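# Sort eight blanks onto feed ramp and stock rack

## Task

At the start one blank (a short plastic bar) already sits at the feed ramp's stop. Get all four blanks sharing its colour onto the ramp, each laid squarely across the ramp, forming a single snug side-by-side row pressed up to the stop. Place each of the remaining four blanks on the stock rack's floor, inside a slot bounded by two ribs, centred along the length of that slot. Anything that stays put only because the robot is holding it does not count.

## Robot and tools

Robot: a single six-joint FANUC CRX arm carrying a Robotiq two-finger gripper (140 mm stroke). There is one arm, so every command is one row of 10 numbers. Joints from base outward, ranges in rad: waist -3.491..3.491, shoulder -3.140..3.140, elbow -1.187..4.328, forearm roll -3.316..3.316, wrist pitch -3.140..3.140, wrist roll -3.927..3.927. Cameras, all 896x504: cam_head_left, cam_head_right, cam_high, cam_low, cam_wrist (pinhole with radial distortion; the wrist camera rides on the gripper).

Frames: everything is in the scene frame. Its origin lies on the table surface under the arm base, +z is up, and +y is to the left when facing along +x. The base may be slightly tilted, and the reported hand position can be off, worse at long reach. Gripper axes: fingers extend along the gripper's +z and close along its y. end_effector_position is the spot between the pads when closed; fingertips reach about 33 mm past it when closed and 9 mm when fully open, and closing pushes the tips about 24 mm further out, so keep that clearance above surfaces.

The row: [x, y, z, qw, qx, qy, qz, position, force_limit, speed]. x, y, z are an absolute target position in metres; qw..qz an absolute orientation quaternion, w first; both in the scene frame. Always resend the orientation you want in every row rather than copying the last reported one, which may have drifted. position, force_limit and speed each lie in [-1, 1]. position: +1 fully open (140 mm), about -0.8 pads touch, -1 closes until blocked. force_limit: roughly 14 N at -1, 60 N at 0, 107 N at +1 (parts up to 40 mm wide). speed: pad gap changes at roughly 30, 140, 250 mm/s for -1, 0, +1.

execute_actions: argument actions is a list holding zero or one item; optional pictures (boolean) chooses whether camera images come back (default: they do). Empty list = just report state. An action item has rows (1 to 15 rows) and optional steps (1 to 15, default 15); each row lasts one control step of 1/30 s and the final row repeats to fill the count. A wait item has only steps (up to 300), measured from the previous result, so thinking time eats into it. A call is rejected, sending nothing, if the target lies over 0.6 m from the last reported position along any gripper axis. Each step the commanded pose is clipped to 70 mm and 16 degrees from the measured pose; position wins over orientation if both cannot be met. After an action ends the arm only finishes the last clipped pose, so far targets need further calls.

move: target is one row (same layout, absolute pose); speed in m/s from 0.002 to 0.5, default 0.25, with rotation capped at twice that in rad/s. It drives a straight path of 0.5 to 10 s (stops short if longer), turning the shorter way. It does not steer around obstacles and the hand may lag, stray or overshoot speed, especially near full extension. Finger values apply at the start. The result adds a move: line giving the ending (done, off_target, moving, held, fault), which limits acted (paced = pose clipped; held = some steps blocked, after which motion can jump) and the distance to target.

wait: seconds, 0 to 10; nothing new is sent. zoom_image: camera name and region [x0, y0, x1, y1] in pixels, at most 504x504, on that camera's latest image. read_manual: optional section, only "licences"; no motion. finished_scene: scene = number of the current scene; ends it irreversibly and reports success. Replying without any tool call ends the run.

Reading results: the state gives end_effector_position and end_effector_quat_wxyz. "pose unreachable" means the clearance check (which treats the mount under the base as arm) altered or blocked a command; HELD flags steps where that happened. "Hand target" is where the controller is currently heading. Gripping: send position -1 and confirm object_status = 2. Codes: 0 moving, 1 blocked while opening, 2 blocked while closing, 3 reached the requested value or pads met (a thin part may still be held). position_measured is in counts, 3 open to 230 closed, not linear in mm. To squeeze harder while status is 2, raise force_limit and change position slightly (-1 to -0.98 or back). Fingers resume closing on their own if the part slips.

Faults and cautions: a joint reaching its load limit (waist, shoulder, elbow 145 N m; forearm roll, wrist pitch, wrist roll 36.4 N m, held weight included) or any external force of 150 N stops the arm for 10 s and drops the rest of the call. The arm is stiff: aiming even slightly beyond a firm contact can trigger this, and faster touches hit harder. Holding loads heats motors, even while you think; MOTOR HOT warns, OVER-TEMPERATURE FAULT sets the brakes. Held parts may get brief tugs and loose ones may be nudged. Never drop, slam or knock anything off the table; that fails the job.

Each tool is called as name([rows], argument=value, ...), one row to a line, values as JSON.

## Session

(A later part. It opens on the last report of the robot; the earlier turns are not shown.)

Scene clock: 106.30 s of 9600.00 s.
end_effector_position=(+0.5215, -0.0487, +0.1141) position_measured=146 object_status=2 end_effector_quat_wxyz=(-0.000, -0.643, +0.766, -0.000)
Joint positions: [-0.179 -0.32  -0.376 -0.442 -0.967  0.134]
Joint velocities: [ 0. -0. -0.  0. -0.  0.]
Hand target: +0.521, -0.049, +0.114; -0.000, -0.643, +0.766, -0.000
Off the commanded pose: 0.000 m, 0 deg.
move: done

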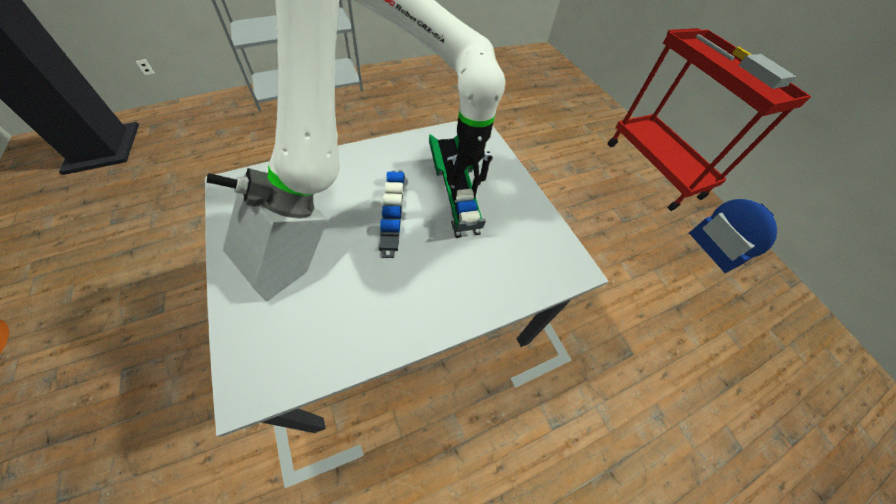

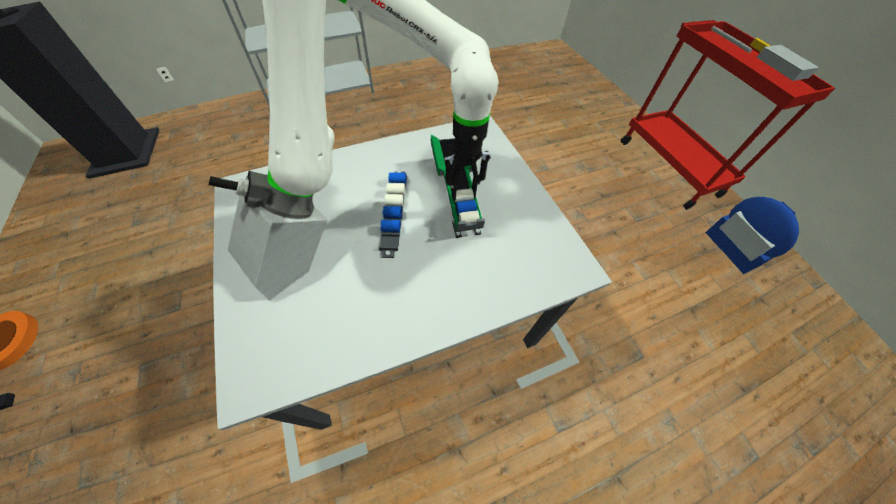

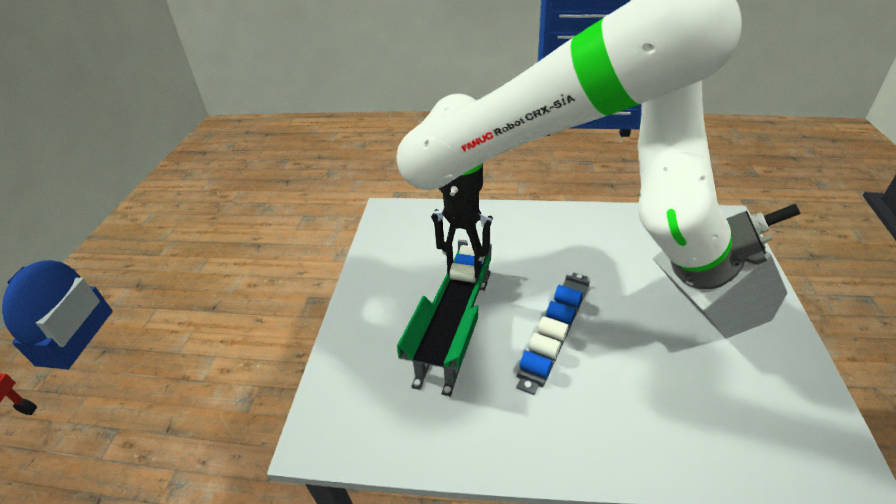

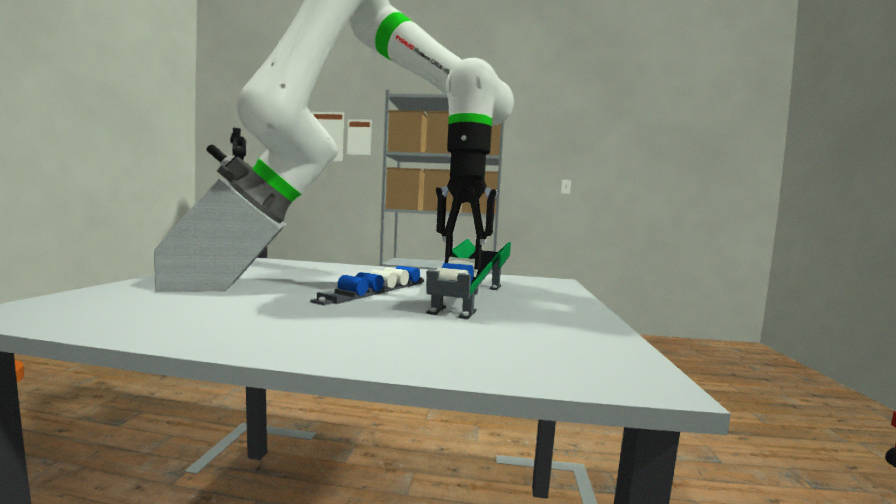

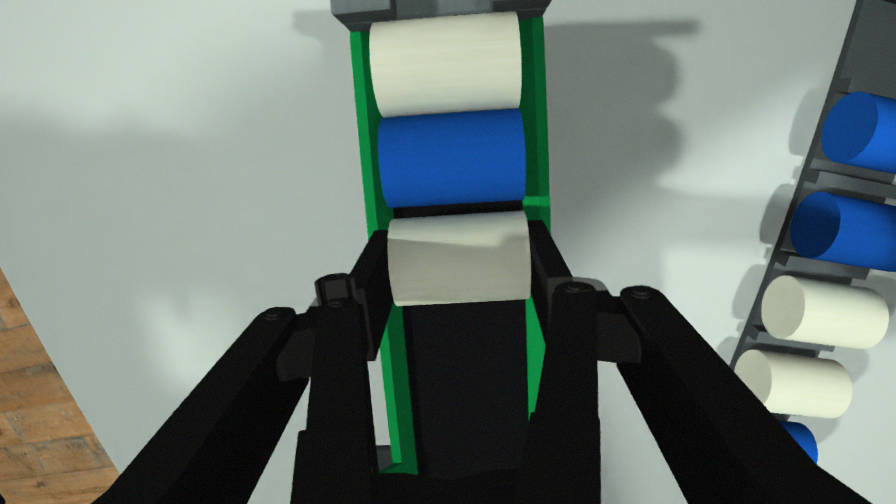

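move(target=[0.5216,-0.050,0.111,0,0.643,-0.766,0,-1,0.3,-0.5], speed=0.01)

move(target=[0.5216,-0.050,0.111,0,0.643,-0.766,0,0.2,0.3,-0.9], speed=0.01)

move(target=[0.5145,-0.090,0.104,0,0.643,-0.766,0,0.2,0.3,-0.9], speed=0.05)

Scene clock: 111.37 s of 9600.00 s.
end_effector_position=(+0.5216, -0.0500, +0.1110) position_measured=146 object_status=2 end_effector_quat_wxyz=(-0.000, -0.643, +0.766, -0.000)
Joint positions: [-0.181 -0.312 -0.377 -0.445 -0.961  0.14 ]
Joint velocities: [-0.     0.    -0.001 -0.     0.     0.001]
Hand target: +0.522, -0.050, +0.111; -0.000, -0.643, +0.766, -0.000
Off the commanded pose: 0.000 m, 0 deg.
After step 90, 1.37 s passed at rest.
move: done

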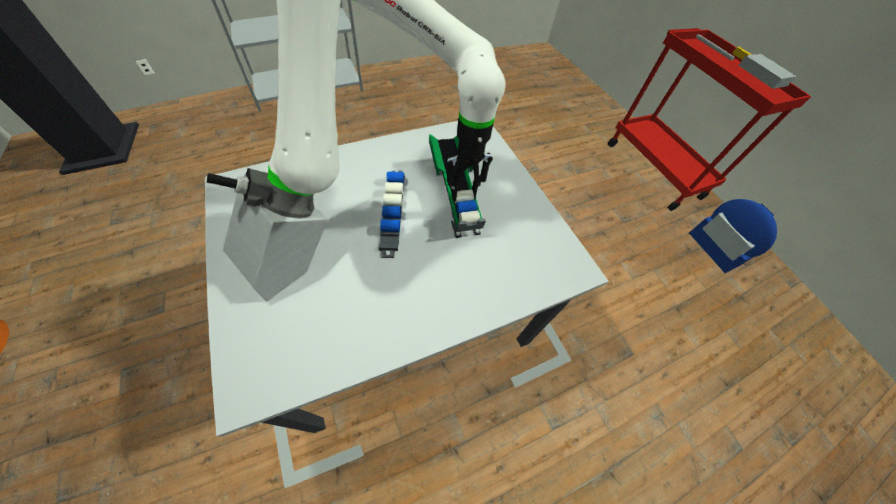

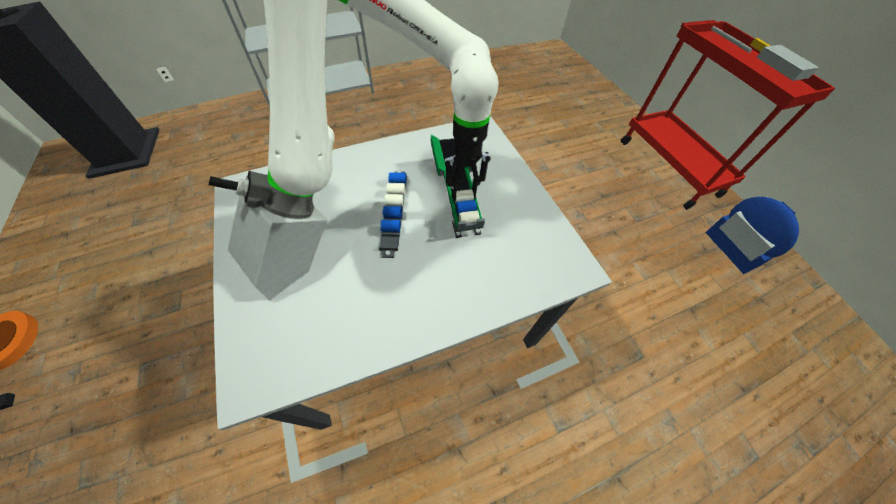

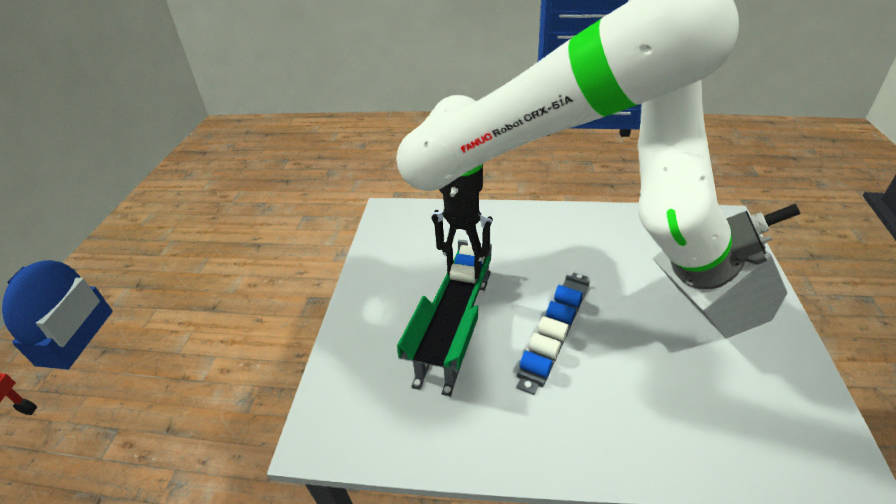

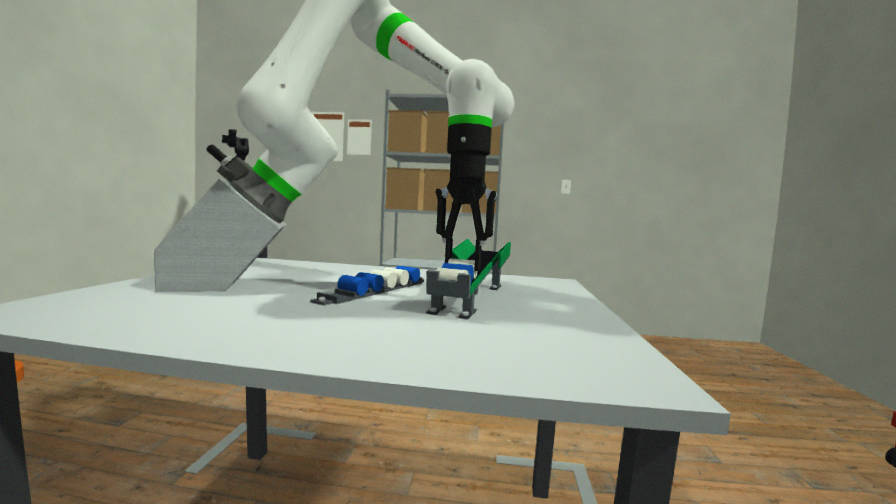

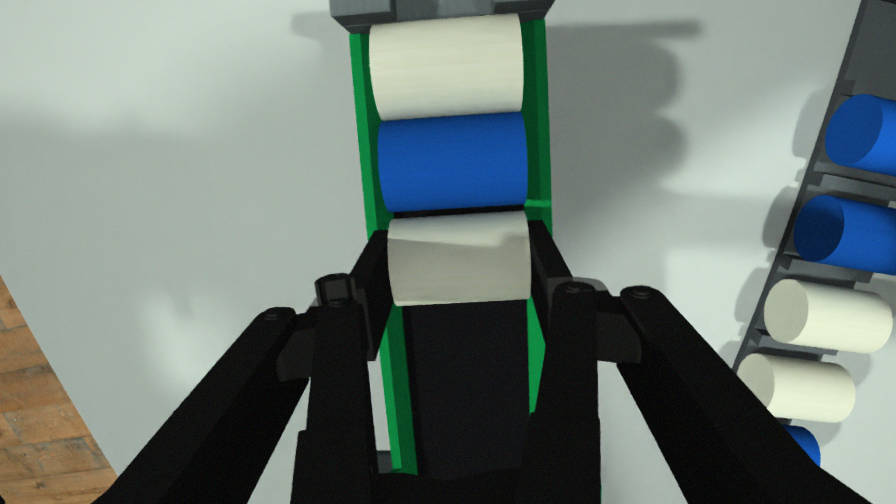

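Scene clock: 112.23 s of 9600.00 s.
end_effector_position=(+0.5216, -0.0500, +0.1110) position_measured=104 object_status=3 end_effector_quat_wxyz=(-0.000, -0.643, +0.766, +0.000)
Joint positions: [-0.181 -0.312 -0.377 -0.445 -0.961  0.14 ]
Joint velocities: [ 0.     0.     0.001 -0.    -0.    -0.001]
Hand target: +0.522, -0.050, +0.111; +0.000, -0.643, +0.766, -0.000
Off the commanded pose: 0.000 m, 0 deg.
move: done

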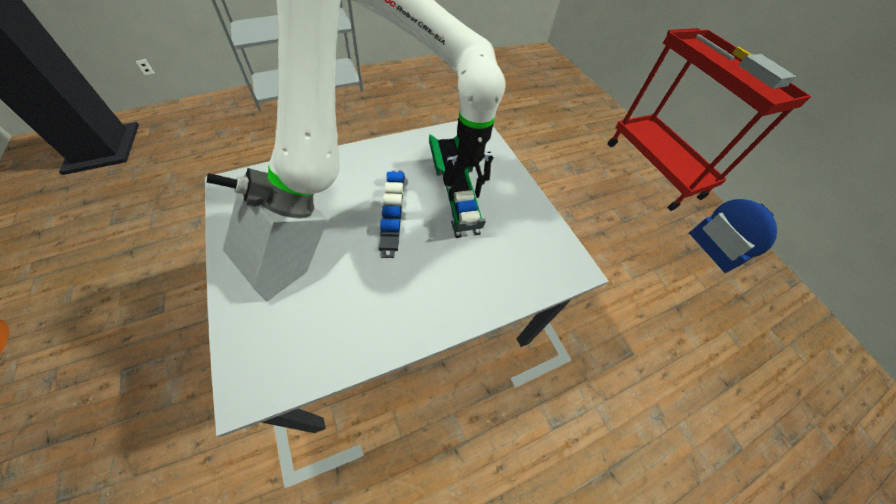

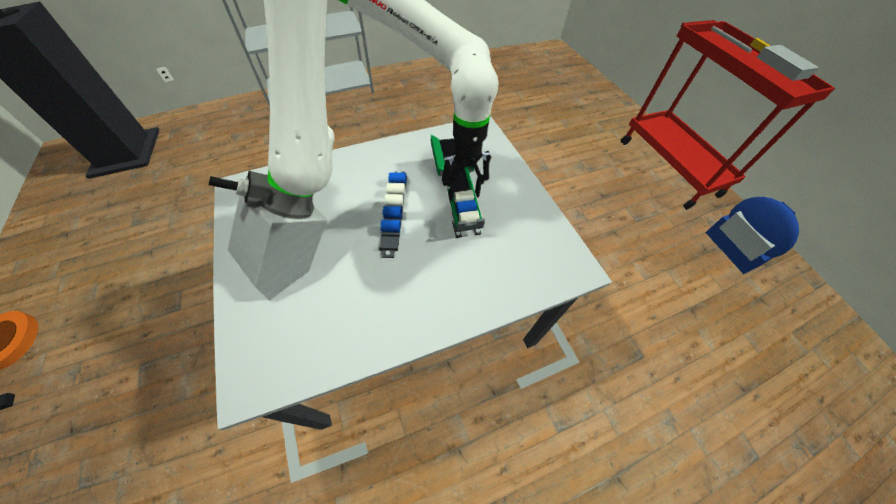

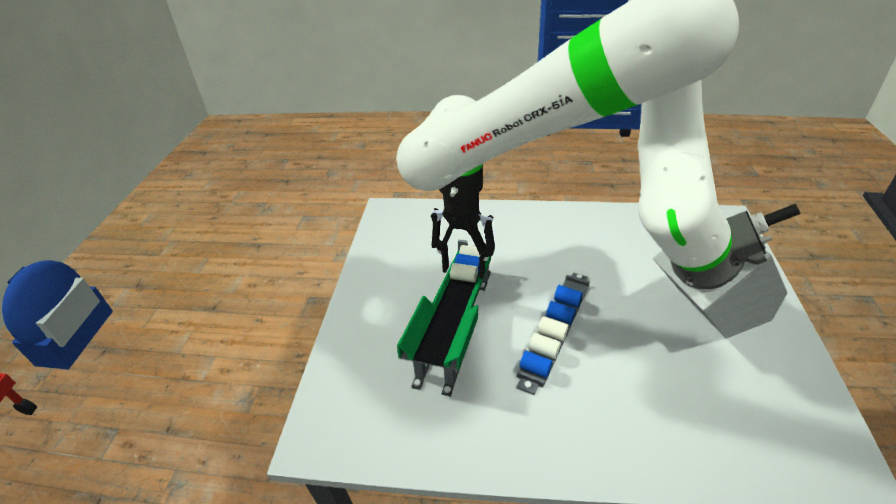

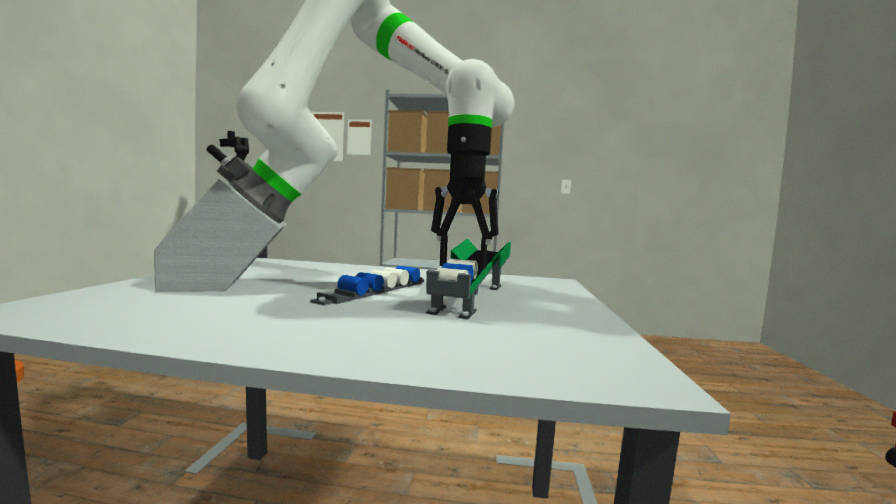

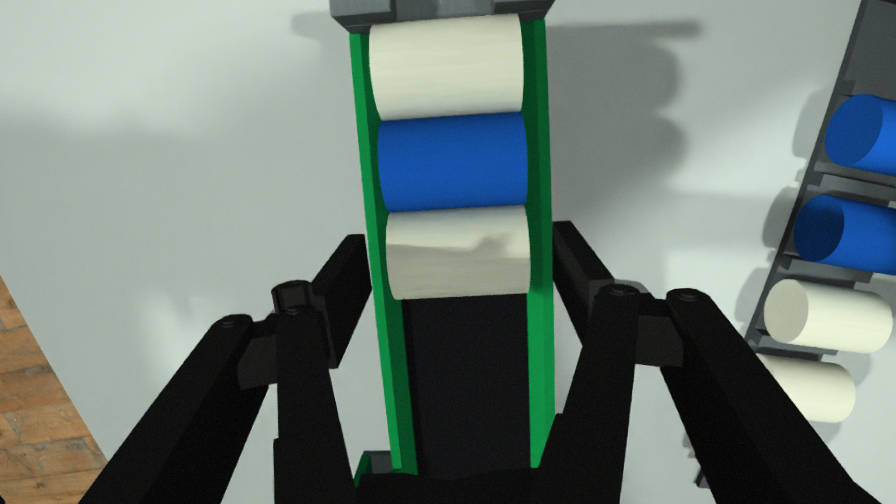

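Scene clock: 113.37 s of 9600.00 s.
end_effector_position=(+0.5146, -0.0900, +0.1040) position_measured=104 object_status=3 end_effector_quat_wxyz=(+0.000, -0.643, +0.766, -0.000)
Joint positions: [-0.308 -0.238 -0.348 -0.526 -0.98   0.302]
Joint velocities: [-0.     0.     0.    -0.    -0.003  0.001]
Hand target: +0.515, -0.090, +0.104; +0.000, -0.643, +0.766, -0.000
Off the commanded pose: 0.000 m, 0 deg.
move: done

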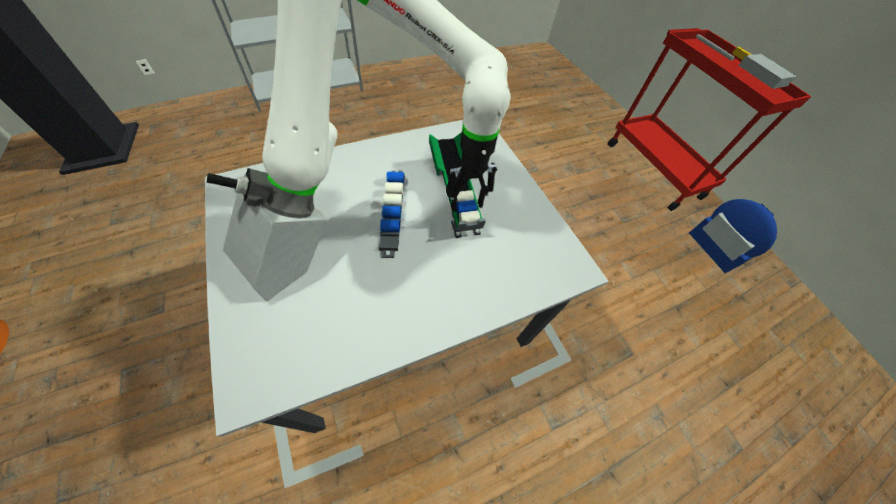

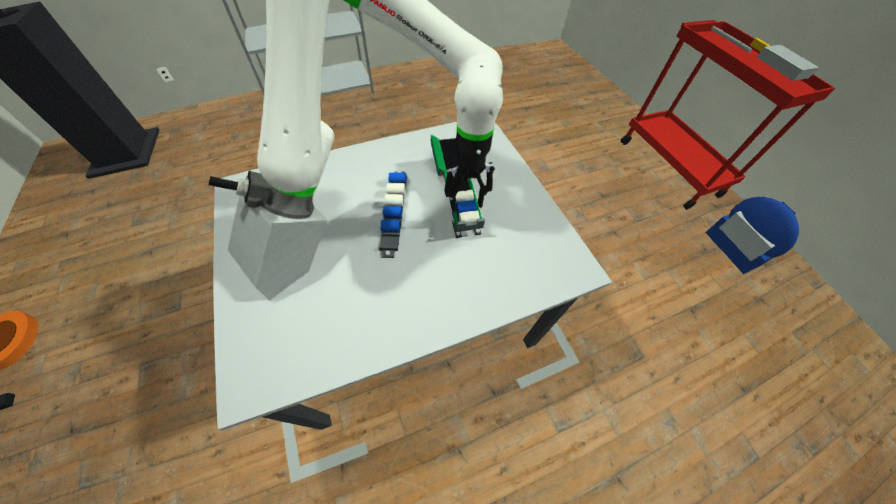

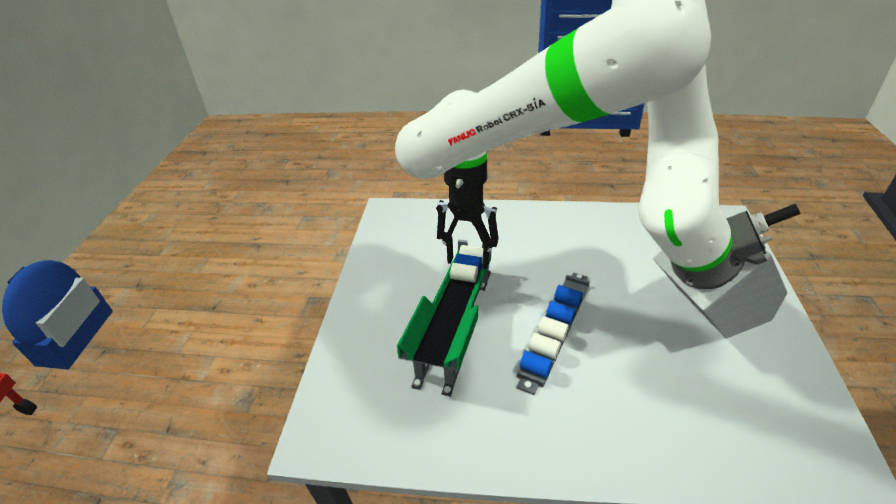

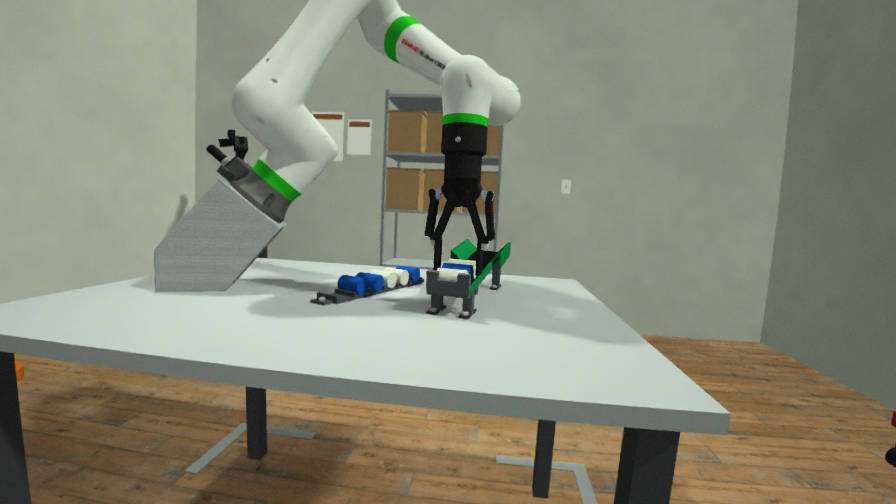

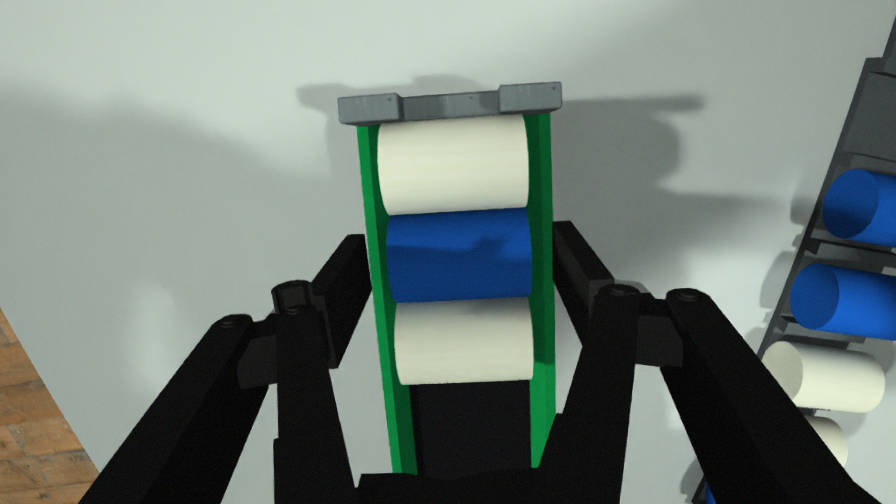

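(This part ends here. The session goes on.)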